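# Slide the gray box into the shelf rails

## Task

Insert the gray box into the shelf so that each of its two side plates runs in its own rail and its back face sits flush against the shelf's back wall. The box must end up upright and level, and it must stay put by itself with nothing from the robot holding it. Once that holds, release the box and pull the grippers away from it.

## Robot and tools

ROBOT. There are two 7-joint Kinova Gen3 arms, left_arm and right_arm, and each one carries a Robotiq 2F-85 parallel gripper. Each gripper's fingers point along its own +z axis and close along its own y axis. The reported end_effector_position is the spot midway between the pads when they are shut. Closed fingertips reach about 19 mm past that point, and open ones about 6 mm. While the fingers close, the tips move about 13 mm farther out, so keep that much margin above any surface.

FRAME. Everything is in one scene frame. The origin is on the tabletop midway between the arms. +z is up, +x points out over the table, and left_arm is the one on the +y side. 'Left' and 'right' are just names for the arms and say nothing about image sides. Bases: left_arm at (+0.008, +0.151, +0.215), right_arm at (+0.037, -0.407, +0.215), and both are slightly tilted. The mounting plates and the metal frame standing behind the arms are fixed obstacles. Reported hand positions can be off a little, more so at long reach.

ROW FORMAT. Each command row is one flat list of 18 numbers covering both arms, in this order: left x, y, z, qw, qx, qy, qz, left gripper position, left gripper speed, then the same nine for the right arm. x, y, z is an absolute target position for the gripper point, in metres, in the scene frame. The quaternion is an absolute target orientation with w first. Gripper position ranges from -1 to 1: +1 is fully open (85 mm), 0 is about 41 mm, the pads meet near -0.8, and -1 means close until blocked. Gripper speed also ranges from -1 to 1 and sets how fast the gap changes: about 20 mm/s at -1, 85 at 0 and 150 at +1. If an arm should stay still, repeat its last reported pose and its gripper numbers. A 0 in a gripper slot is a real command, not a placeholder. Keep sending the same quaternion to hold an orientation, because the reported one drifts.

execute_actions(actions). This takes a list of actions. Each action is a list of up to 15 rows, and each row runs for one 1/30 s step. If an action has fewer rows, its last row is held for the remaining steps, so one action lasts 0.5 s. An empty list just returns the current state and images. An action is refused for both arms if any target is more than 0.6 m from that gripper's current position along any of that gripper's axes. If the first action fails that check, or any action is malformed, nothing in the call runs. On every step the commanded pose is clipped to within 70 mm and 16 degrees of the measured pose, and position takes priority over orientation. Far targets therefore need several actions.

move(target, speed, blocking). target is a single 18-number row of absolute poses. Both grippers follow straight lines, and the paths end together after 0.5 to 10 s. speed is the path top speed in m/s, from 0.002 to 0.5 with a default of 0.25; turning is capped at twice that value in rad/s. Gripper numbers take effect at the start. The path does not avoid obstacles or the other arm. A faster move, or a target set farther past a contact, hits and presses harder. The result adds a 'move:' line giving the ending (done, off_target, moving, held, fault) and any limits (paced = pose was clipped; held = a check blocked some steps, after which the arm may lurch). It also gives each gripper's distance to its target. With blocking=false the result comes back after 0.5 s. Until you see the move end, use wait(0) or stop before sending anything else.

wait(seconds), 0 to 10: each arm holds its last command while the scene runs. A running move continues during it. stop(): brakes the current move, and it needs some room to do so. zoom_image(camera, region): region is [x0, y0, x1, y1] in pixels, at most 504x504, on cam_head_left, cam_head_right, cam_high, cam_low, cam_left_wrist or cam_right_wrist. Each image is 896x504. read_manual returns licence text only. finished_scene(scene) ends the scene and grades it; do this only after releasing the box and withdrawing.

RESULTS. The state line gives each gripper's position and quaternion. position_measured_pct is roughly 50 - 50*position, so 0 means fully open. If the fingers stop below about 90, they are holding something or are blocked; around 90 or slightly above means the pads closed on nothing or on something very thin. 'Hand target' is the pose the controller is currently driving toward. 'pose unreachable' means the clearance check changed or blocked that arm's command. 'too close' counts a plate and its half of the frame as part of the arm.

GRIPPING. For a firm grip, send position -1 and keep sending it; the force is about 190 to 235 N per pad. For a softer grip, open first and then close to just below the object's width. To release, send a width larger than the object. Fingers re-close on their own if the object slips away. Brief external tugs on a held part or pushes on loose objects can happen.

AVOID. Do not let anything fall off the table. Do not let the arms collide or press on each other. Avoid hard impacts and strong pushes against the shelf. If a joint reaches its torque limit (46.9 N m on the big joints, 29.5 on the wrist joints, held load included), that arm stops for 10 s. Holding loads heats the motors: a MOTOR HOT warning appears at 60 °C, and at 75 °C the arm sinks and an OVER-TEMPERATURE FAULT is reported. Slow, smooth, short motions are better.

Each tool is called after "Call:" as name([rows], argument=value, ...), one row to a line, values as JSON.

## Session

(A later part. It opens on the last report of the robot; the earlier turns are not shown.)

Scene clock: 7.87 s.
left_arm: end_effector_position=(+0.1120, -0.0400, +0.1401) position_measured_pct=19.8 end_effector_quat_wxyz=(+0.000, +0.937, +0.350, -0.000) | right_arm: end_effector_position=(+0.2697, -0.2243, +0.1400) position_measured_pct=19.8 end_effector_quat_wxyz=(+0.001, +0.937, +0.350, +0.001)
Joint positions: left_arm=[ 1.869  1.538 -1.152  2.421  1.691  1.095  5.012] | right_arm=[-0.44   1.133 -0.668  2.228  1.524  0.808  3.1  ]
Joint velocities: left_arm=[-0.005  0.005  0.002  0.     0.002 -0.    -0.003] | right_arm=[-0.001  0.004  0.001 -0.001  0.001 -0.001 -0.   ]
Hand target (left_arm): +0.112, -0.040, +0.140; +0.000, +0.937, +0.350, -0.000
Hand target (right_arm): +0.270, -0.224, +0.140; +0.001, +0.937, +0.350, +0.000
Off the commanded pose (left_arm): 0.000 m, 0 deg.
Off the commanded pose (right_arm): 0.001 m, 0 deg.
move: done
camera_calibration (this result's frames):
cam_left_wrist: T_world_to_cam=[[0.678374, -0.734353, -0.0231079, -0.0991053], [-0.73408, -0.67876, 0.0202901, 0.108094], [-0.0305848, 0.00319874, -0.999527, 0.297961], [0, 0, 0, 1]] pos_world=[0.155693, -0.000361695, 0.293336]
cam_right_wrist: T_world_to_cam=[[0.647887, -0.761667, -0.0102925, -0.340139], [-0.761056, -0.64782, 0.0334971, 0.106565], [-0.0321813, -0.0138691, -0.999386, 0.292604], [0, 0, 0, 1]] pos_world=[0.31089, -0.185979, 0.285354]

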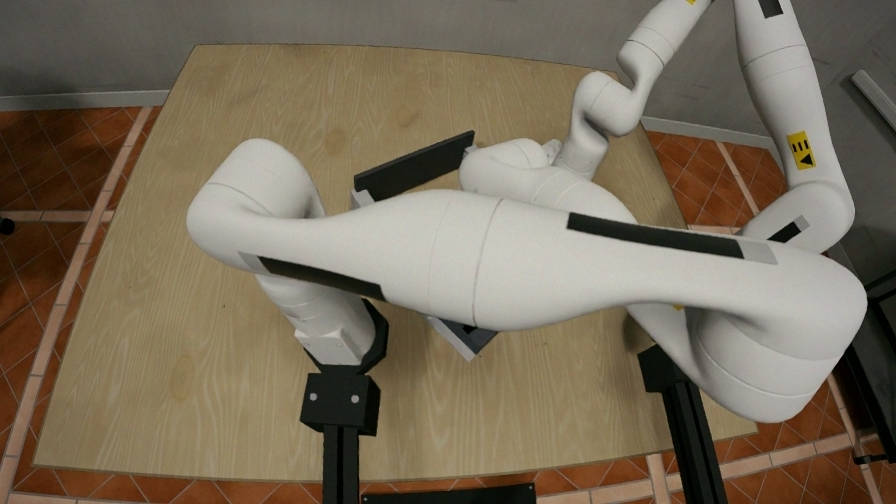

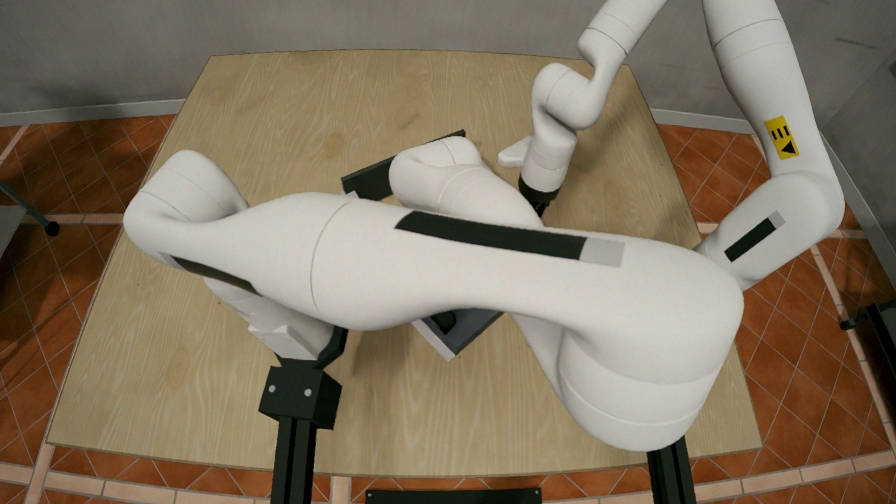

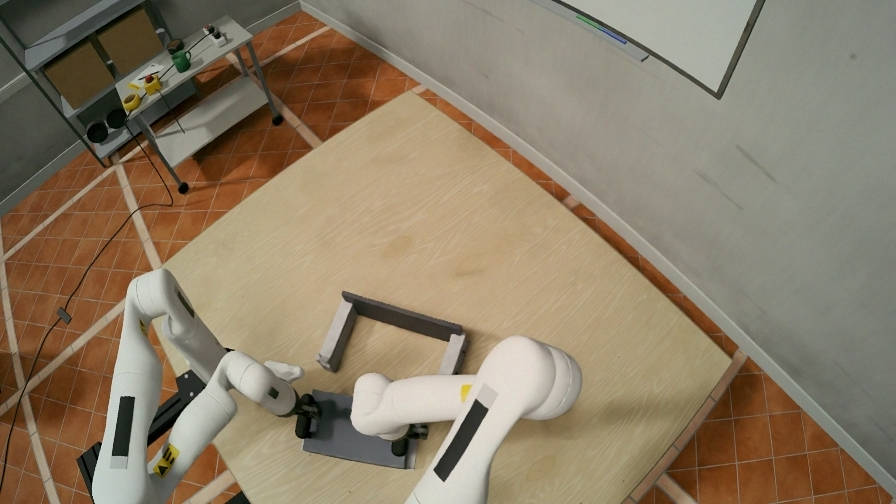

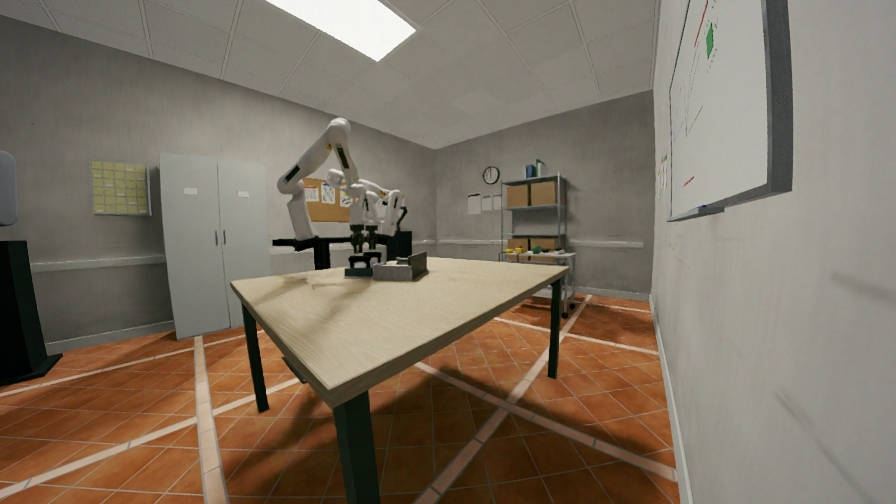

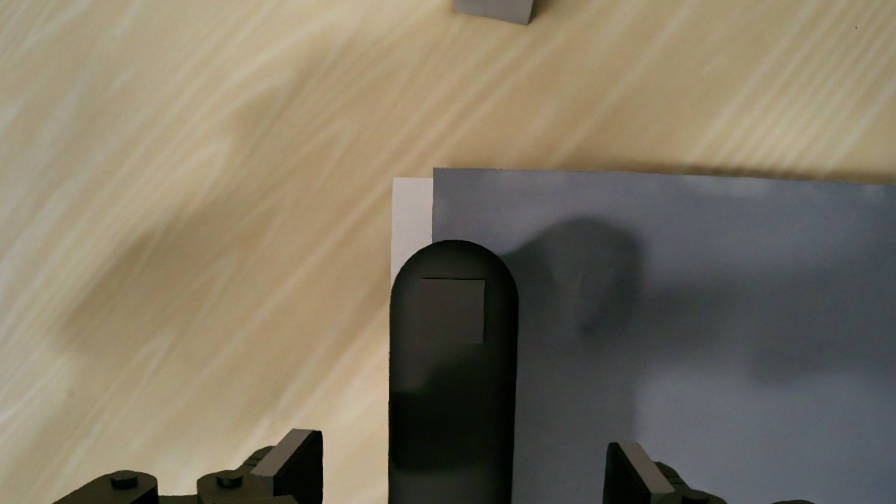

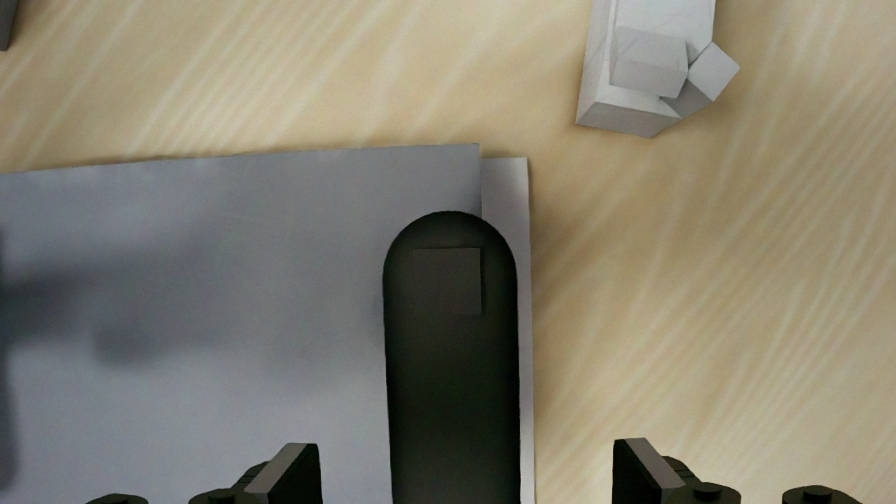

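Call:
move(target=[0.110,-0.038,0.098,0,0.937,0.35,0,0.6,0,0.272,-0.218,0.098,0,0.937,0.35,0,0.6,0], speed=0.08)

Call:
move(target=[0.110,-0.038,0.098,0,0.937,0.35,0,-1,0,0.272,-0.218,0.098,0,0.937,0.35,0,-1,0])

Call:
move(target=[0.110,-0.038,0.153,0,0.937,0.35,0,-1,0,0.272,-0.218,0.153,0,0.937,0.35,0,-1,0], speed=0.06)

Call:
zoom_image(camera="cam_low", region=[330,215,450,295])

Scene clock: 8.93 s.
left_arm: end_effector_position=(+0.1099, -0.0381, +0.0981) position_measured_pct=19.8 end_effector_quat_wxyz=(+0.000, +0.937, +0.350, -0.000) | right_arm: end_effector_position=(+0.2724, -0.2181, +0.0982) position_measured_pct=19.8 end_effector_quat_wxyz=(+0.000, +0.937, +0.350, +0.000)
Joint positions: left_arm=[ 1.857  1.655 -1.06   2.4    1.846  1.115  4.969] | right_arm=[-0.442  1.245 -0.615  2.184  1.652  0.804  3.035]
Joint velocities: left_arm=[-0.001  0.006  0.003 -0.     0.003 -0.001 -0.002] | right_arm=[-0.001  0.007  0.002 -0.001  0.002 -0.001 -0.002]
Hand target (left_arm): +0.110, -0.038, +0.098; -0.000, +0.937, +0.350, -0.000
Hand target (right_arm): +0.272, -0.218, +0.098; +0.000, +0.937, +0.350, +0.000
Off the commanded pose (left_arm): 0.000 m, 0 deg.
Off the commanded pose (right_arm): 0.000 m, 0 deg.
move: done
camera_calibration (this result's frames):
cam_left_wrist: T_world_to_cam=[[0.678365, -0.734361, -0.0231473, -0.0972064], [-0.7341, -0.678751, 0.0198833, 0.108769], [-0.0303127, 0.00350428, -0.999534, 0.255904], [0, 0, 0, 1]] pos_world=[0.153546, 0.00154546, 0.251372]
cam_right_wrist: T_world_to_cam=[[0.647801, -0.761725, -0.0113537, -0.337409], [-0.761092, -0.647765, 0.0337583, 0.114043], [-0.0330691, -0.0132274, -0.999366, 0.251376], [0, 0, 0, 1]] pos_world=[0.313684, -0.179815, 0.243535]

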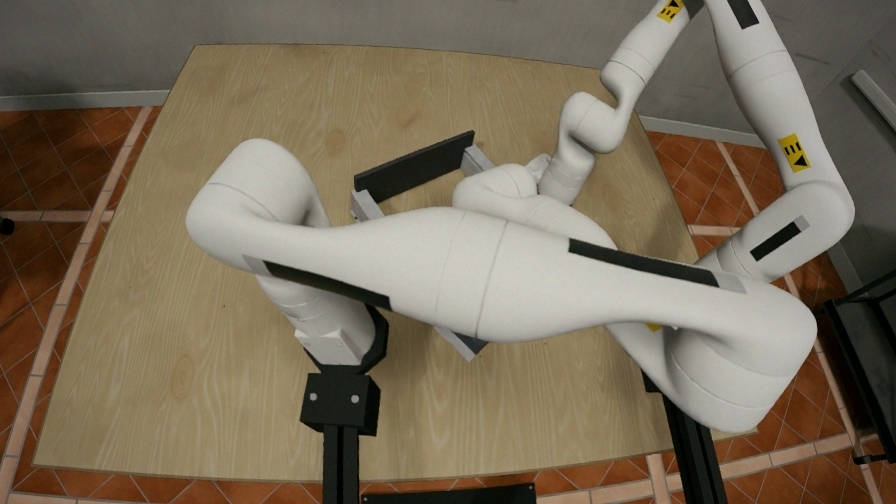

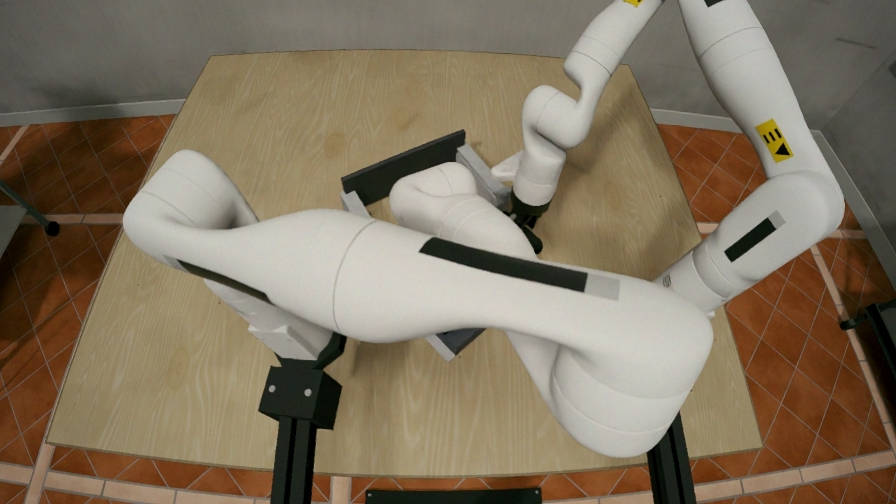

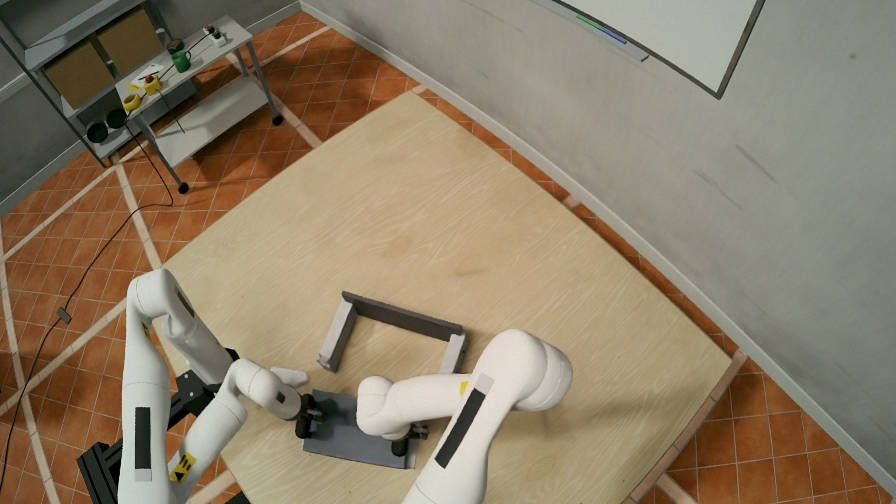

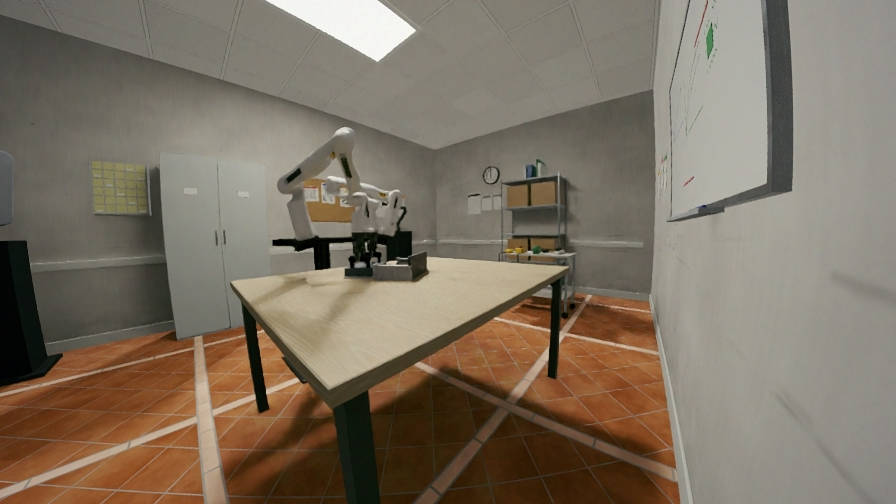

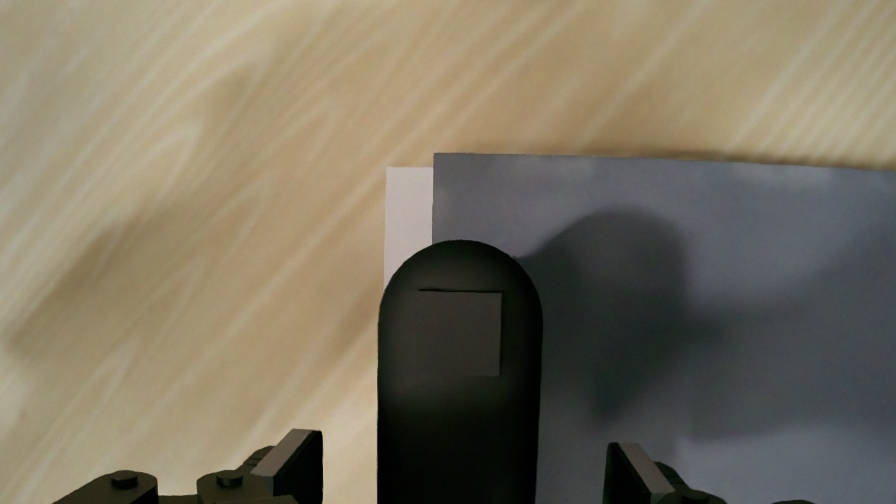

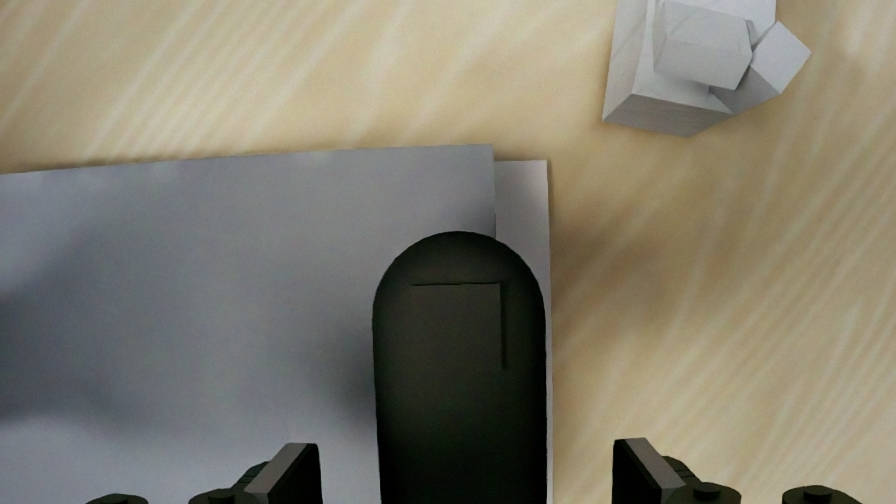

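Scene clock: 9.70 s.
left_arm: end_effector_position=(+0.1094, -0.0373, +0.0987) position_measured_pct=59.1 end_effector_quat_wxyz=(-0.001, +0.937, +0.350, -0.000) | right_arm: end_effector_position=(+0.2722, -0.2181, +0.0986) position_measured_pct=58.7 end_effector_quat_wxyz=(+0.000, +0.937, +0.350, +0.000)
Joint positions: left_arm=[ 1.858  1.654 -1.061  2.402  1.843  1.116  4.97 ] | right_arm=[-0.443  1.244 -0.616  2.185  1.652  0.805  3.035]
Joint velocities: left_arm=[ 0.    -0.    -0.002 -0.    -0.     0.     0.002] | right_arm=[ 0.001  0.001 -0.001  0.    -0.     0.001 -0.001]
Hand target (left_arm): +0.110, -0.038, +0.098; -0.000, +0.937, +0.350, -0.000
Hand target (right_arm): +0.272, -0.218, +0.098; +0.000, +0.937, +0.350, -0.000
Off the commanded pose (left_arm): 0.001 m, 0 deg.
Off the commanded pose (right_arm): 0.001 m, 0 deg.
move: done
camera_calibration (this result's frames):
cam_left_wrist: T_world_to_cam=[[0.678997, -0.733729, -0.0245856, -0.0961553], [-0.733485, -0.679425, 0.0195373, 0.108883], [-0.0310392, 0.00476735, -0.999507, 0.25654], [0, 0, 0, 1]] pos_world=[0.153116, 0.00220279, 0.251922]
cam_right_wrist: T_world_to_cam=[[0.648194, -0.761392, -0.0112447, -0.337367], [-0.760762, -0.648156, 0.0336873, 0.113652], [-0.0329375, -0.0132814, -0.999369, 0.25177], [0, 0, 0, 1]] pos_world=[0.313434, -0.17986, 0.243988]

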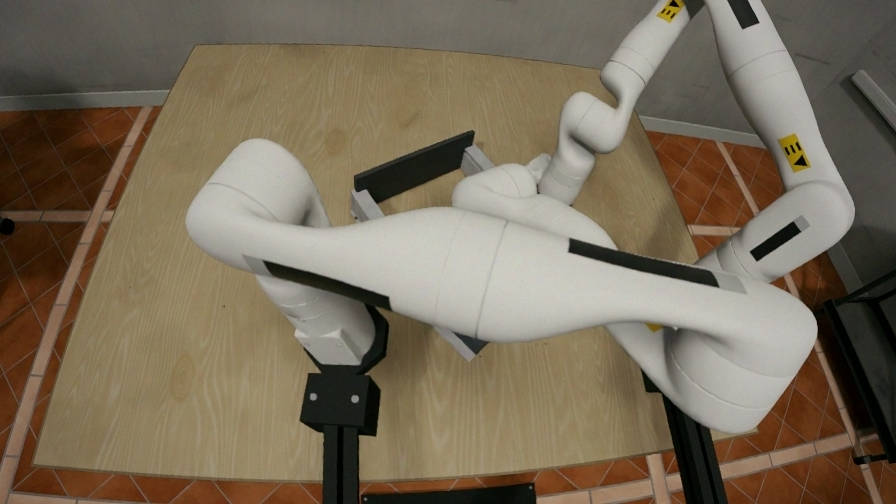

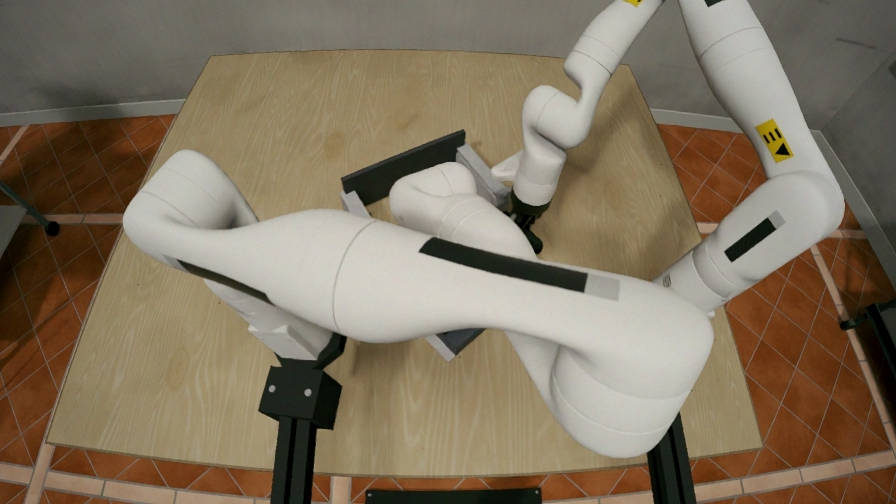

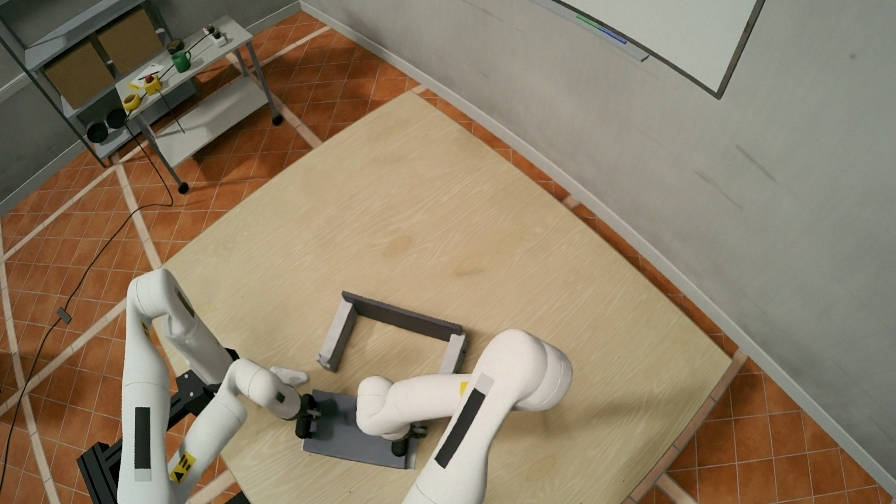

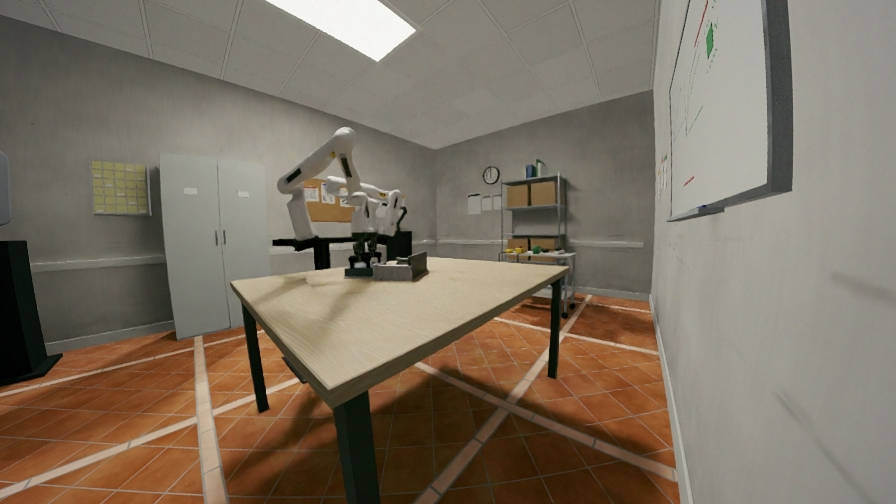

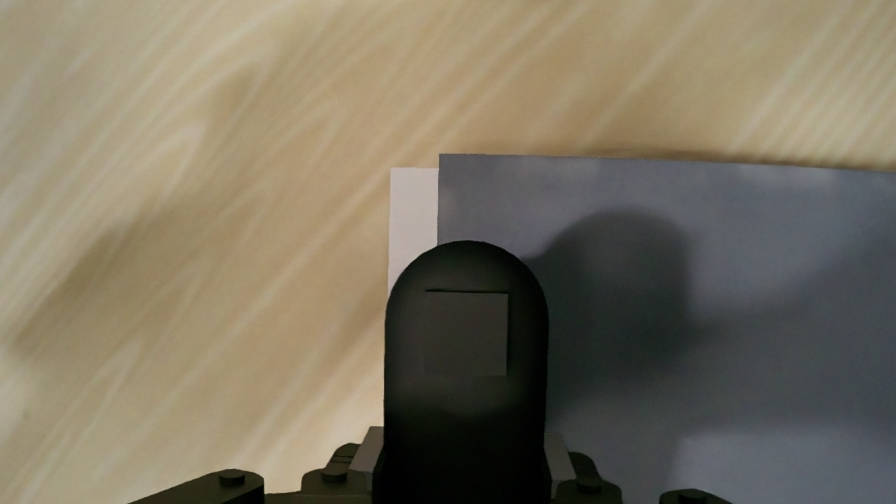

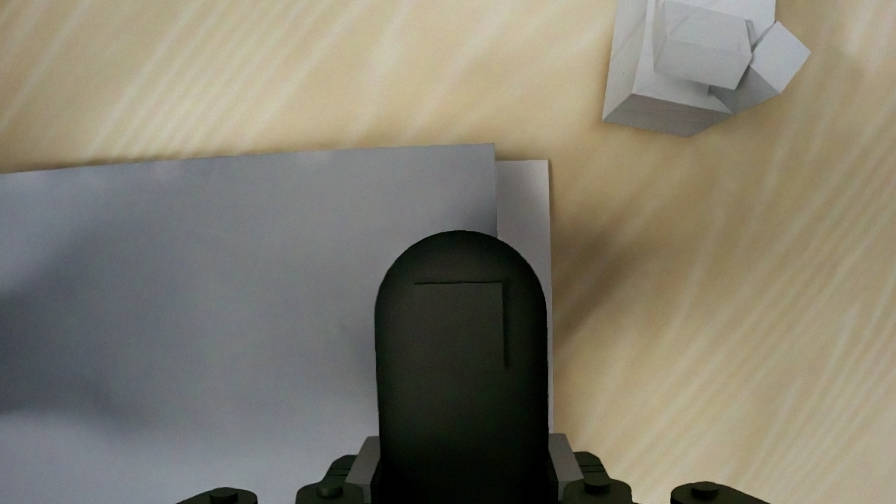

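Scene clock: 10.93 s.
left_arm: end_effector_position=(+0.1099, -0.0375, +0.1528) position_measured_pct=59.1 end_effector_quat_wxyz=(-0.001, +0.937, +0.350, +0.000) | right_arm: end_effector_position=(+0.2719, -0.2182, +0.1529) position_measured_pct=58.7 end_effector_quat_wxyz=(-0.000, +0.937, +0.349, -0.000)
Joint positions: left_arm=[ 1.882  1.502 -1.178  2.434  1.645  1.088  5.028] | right_arm=[-0.444  1.103 -0.689  2.211  1.455  0.813  3.152]
Joint velocities: left_arm=[ 0.002 -0.006 -0.004  0.    -0.005 -0.002  0.002] | right_arm=[ 0.001 -0.006 -0.003  0.002 -0.005  0.002  0.004]
Hand target (left_arm): +0.110, -0.038, +0.153; +0.000, +0.937, +0.350, +0.000
Hand target (right_arm): +0.272, -0.218, +0.153; -0.000, +0.937, +0.350, -0.000
Off the commanded pose (left_arm): 0.001 m, 0 deg.
Off the commanded pose (right_arm): 0.000 m, 0 deg.
move: done
camera_calibration (this result's frames):
cam_left_wrist: T_world_to_cam=[[0.678185, -0.734494, -0.0241441, -0.0953816], [-0.734289, -0.678593, 0.018195, 0.108329], [-0.0297481, 0.00538912, -0.999543, 0.310573], [0, 0, 0, 1]] pos_world=[0.15347, 0.00178045, 0.306157]
cam_right_wrist: T_world_to_cam=[[0.646815, -0.762543, -0.0125735, -0.336305], [-0.761847, -0.646804, 0.0351336, 0.111944], [-0.0349234, -0.0131459, -0.999304, 0.306541], [0, 0, 0, 1]] pos_world=[0.313517, -0.180011, 0.298166]

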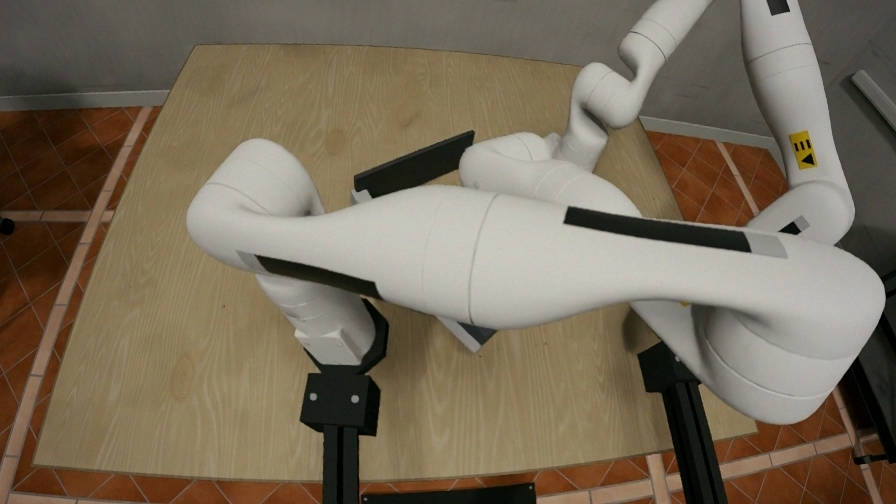

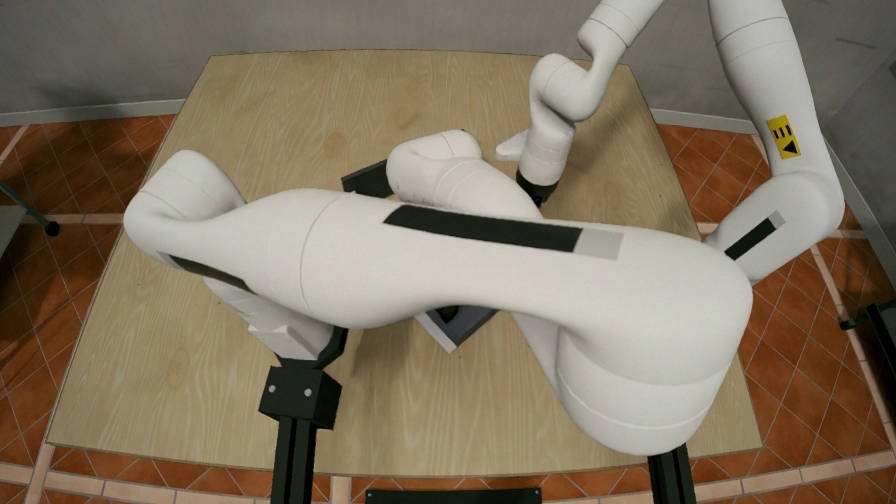

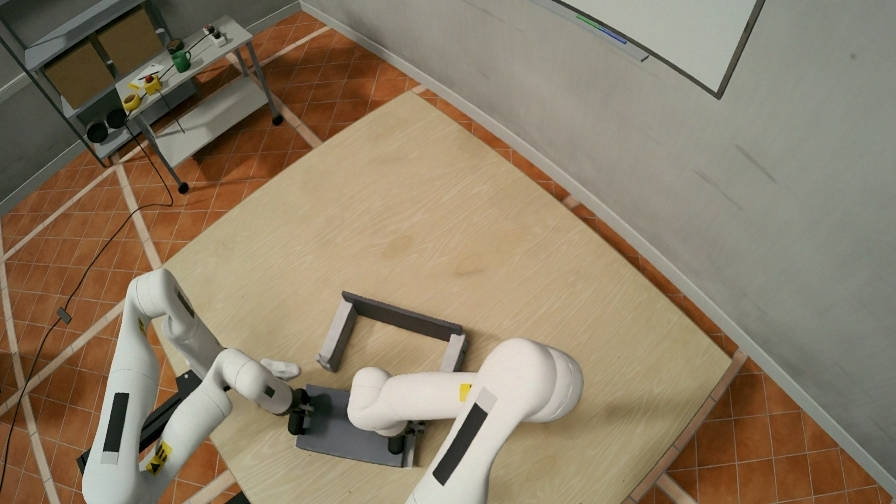

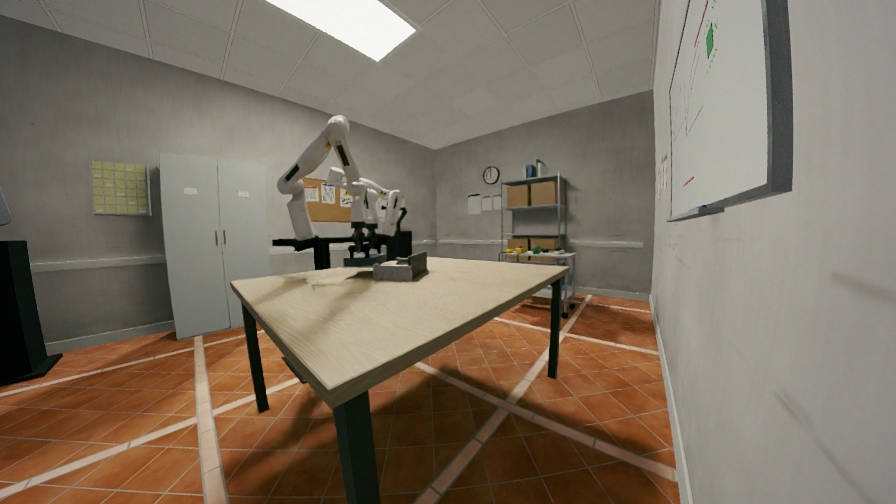

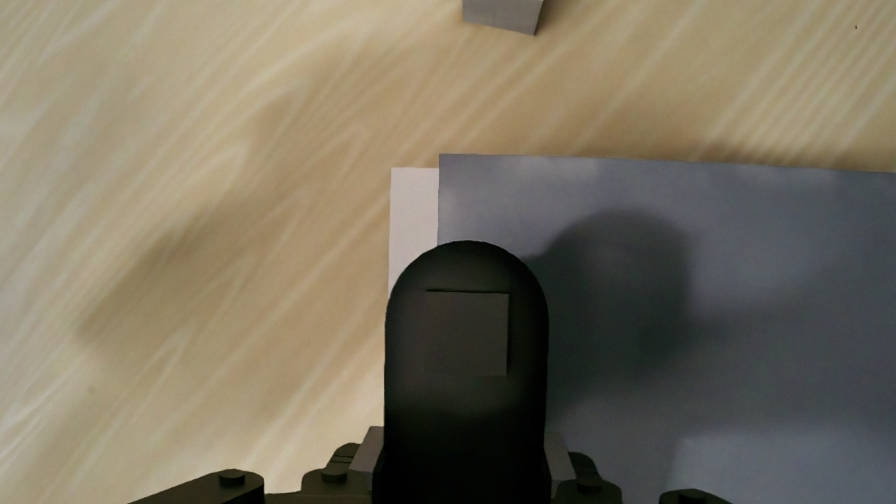

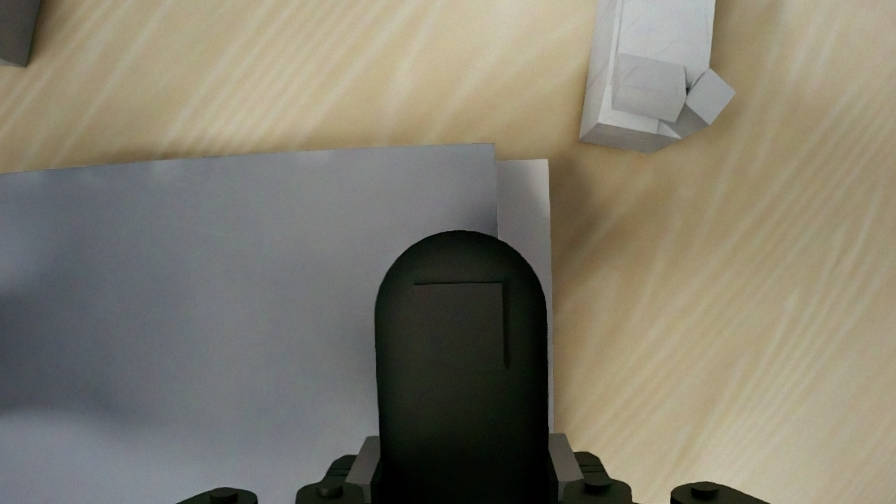

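Region (330, 215, 450, 295) of cam_low's 896x504 image, scaled by 4.200, with more detail than that image has.

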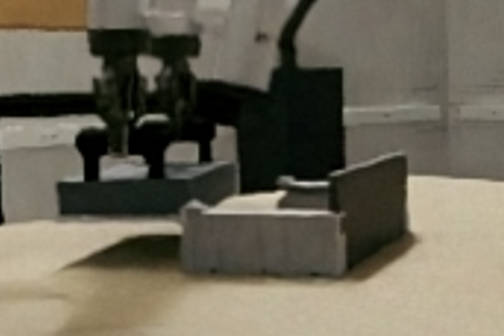

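Call:
move(target=[0.172,-0.020,0.153,0,0.966,0.259,0,-1,0,0.296,-0.228,0.153,0,0.966,0.259,0,-1,0], speed=0.05)

Call:
zoom_image(camera="cam_low", region=[340,240,420,290])

Scene clock: 13.40 s.
left_arm: end_effector_position=(+0.1716, -0.0204, +0.1530) position_measured_pct=59.1 end_effector_quat_wxyz=(+0.000, +0.966, +0.259, -0.000) | right_arm: end_effector_position=(+0.2963, -0.2279, +0.1531) position_measured_pct=58.7 end_effector_quat_wxyz=(-0.000, +0.966, +0.259, +0.000)
Joint positions: left_arm=[ 1.67   1.528 -1.265  2.405  1.63   1.13   4.638] | right_arm=[-0.388  1.082 -0.671  2.182  1.428  0.802  3.069]
Joint velocities: left_arm=[-0.005  0.    -0.001 -0.001  0.     0.003 -0.006] | right_arm=[ 0.     0.     0.001 -0.     0.    -0.001 -0.   ]
Hand target (left_arm): +0.172, -0.020, +0.153; +0.000, +0.966, +0.259, -0.000
Hand target (right_arm): +0.296, -0.228, +0.153; -0.000, +0.966, +0.259, -0.000
Off the commanded pose (left_arm): 0.001 m, 0 deg.
Off the commanded pose (right_arm): 0.000 m, 0 deg.
move: done
camera_calibration (this result's frames):
cam_left_wrist: T_world_to_cam=[[0.526045, -0.850144, -0.0230601, -0.101107], [-0.84996, -0.526471, 0.0199299, 0.188009], [-0.0290837, 0.00911613, -0.999535, 0.312455], [0, 0, 0, 1]] pos_world=[0.222074, 0.0101776, 0.306232]
cam_right_wrist: T_world_to_cam=[[0.490651, -0.871265, -0.0125958, -0.337937], [-0.870618, -0.490779, 0.0340685, 0.192153], [-0.0358644, -0.0057496, -0.99934, 0.309501], [0, 0, 0, 1]] pos_world=[0.344201, -0.198349, 0.298494]

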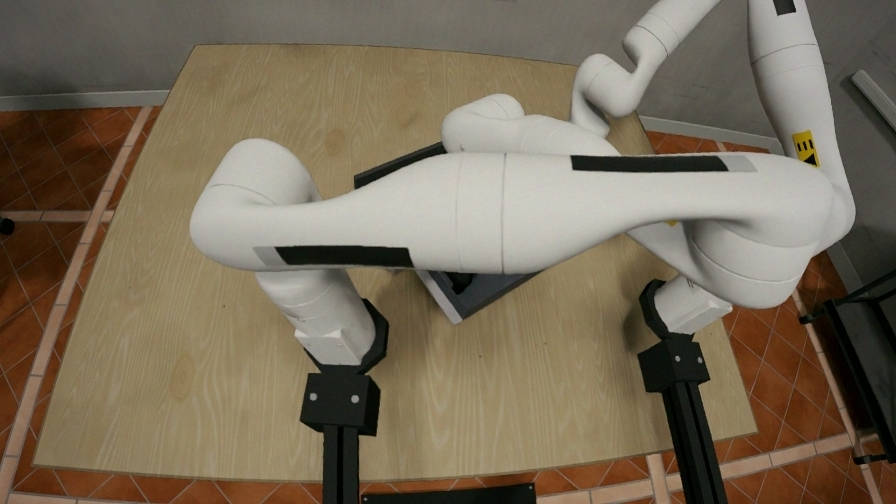

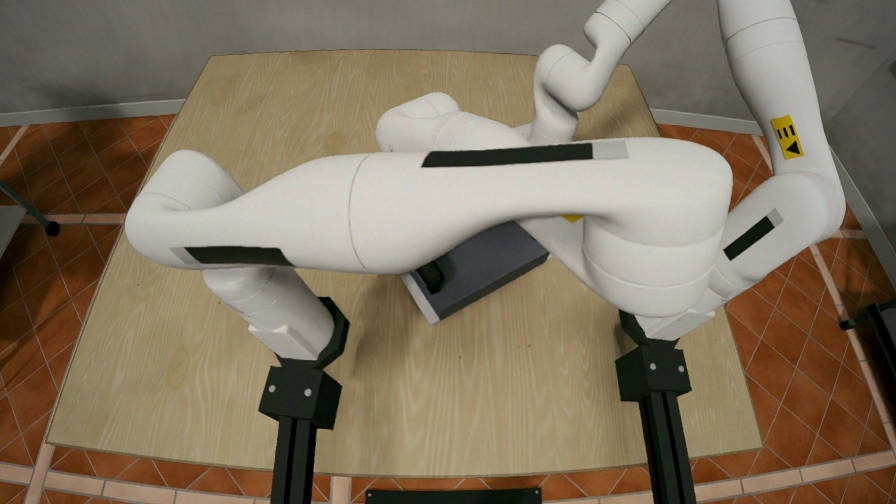

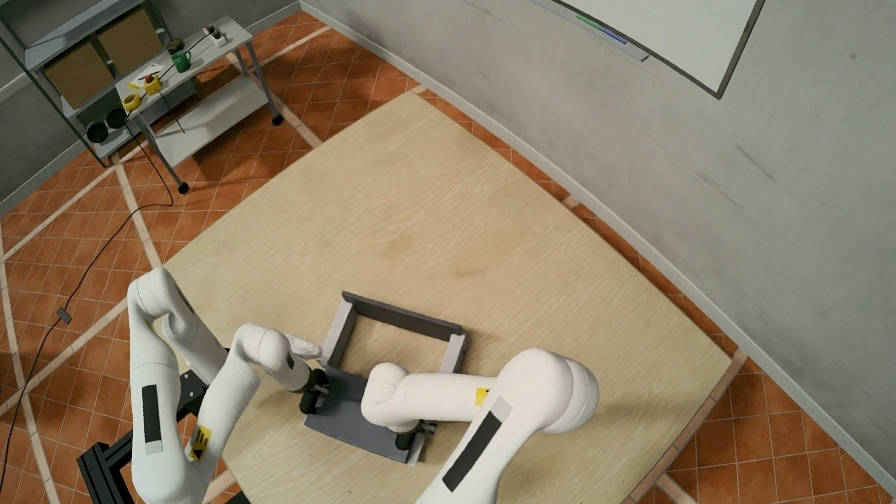

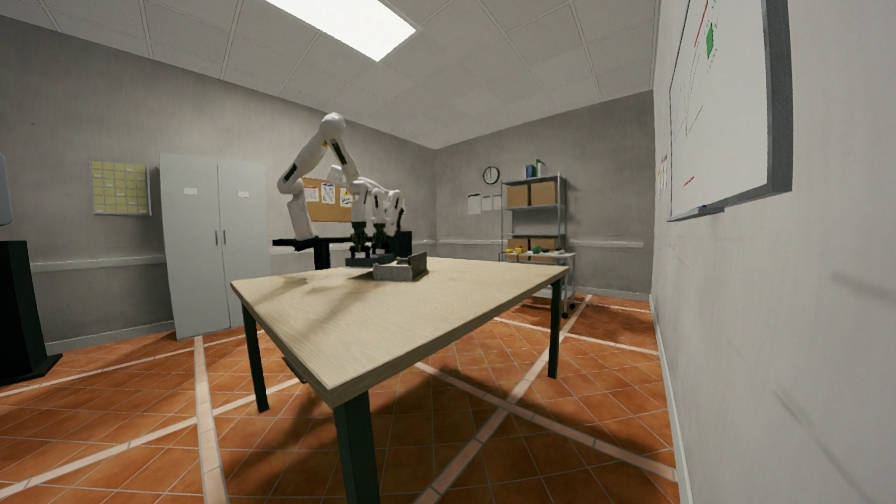

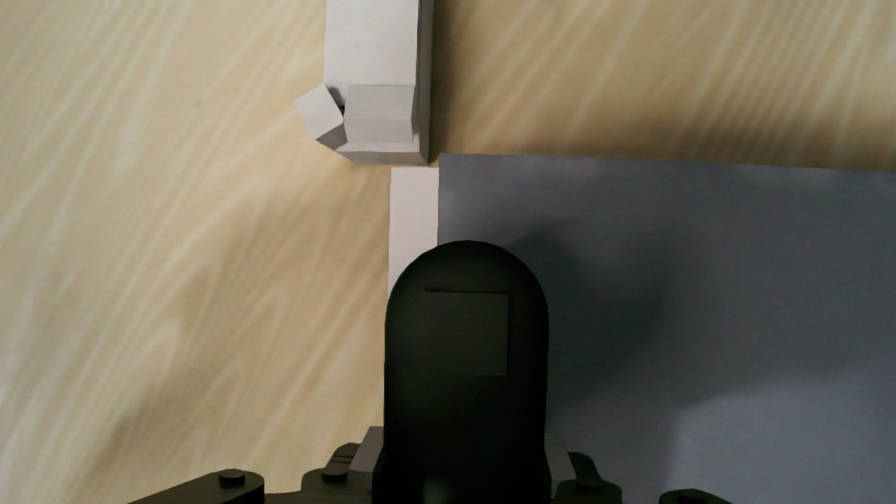

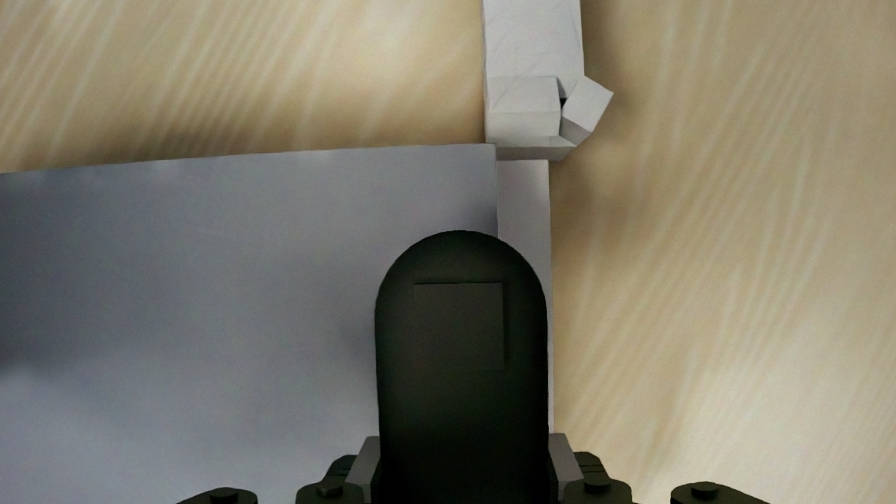

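Region (340, 240, 420, 290) of cam_low's 896x504 image, scaled by 6.300, with more detail than that image has; it fills the top 315 rows of this view, and the rest is white.

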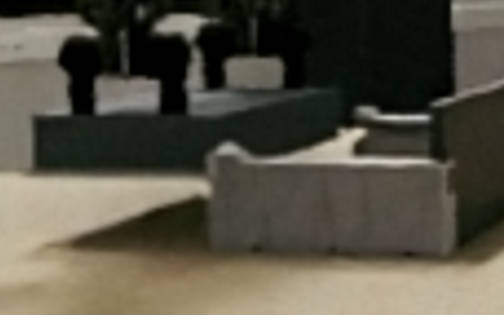

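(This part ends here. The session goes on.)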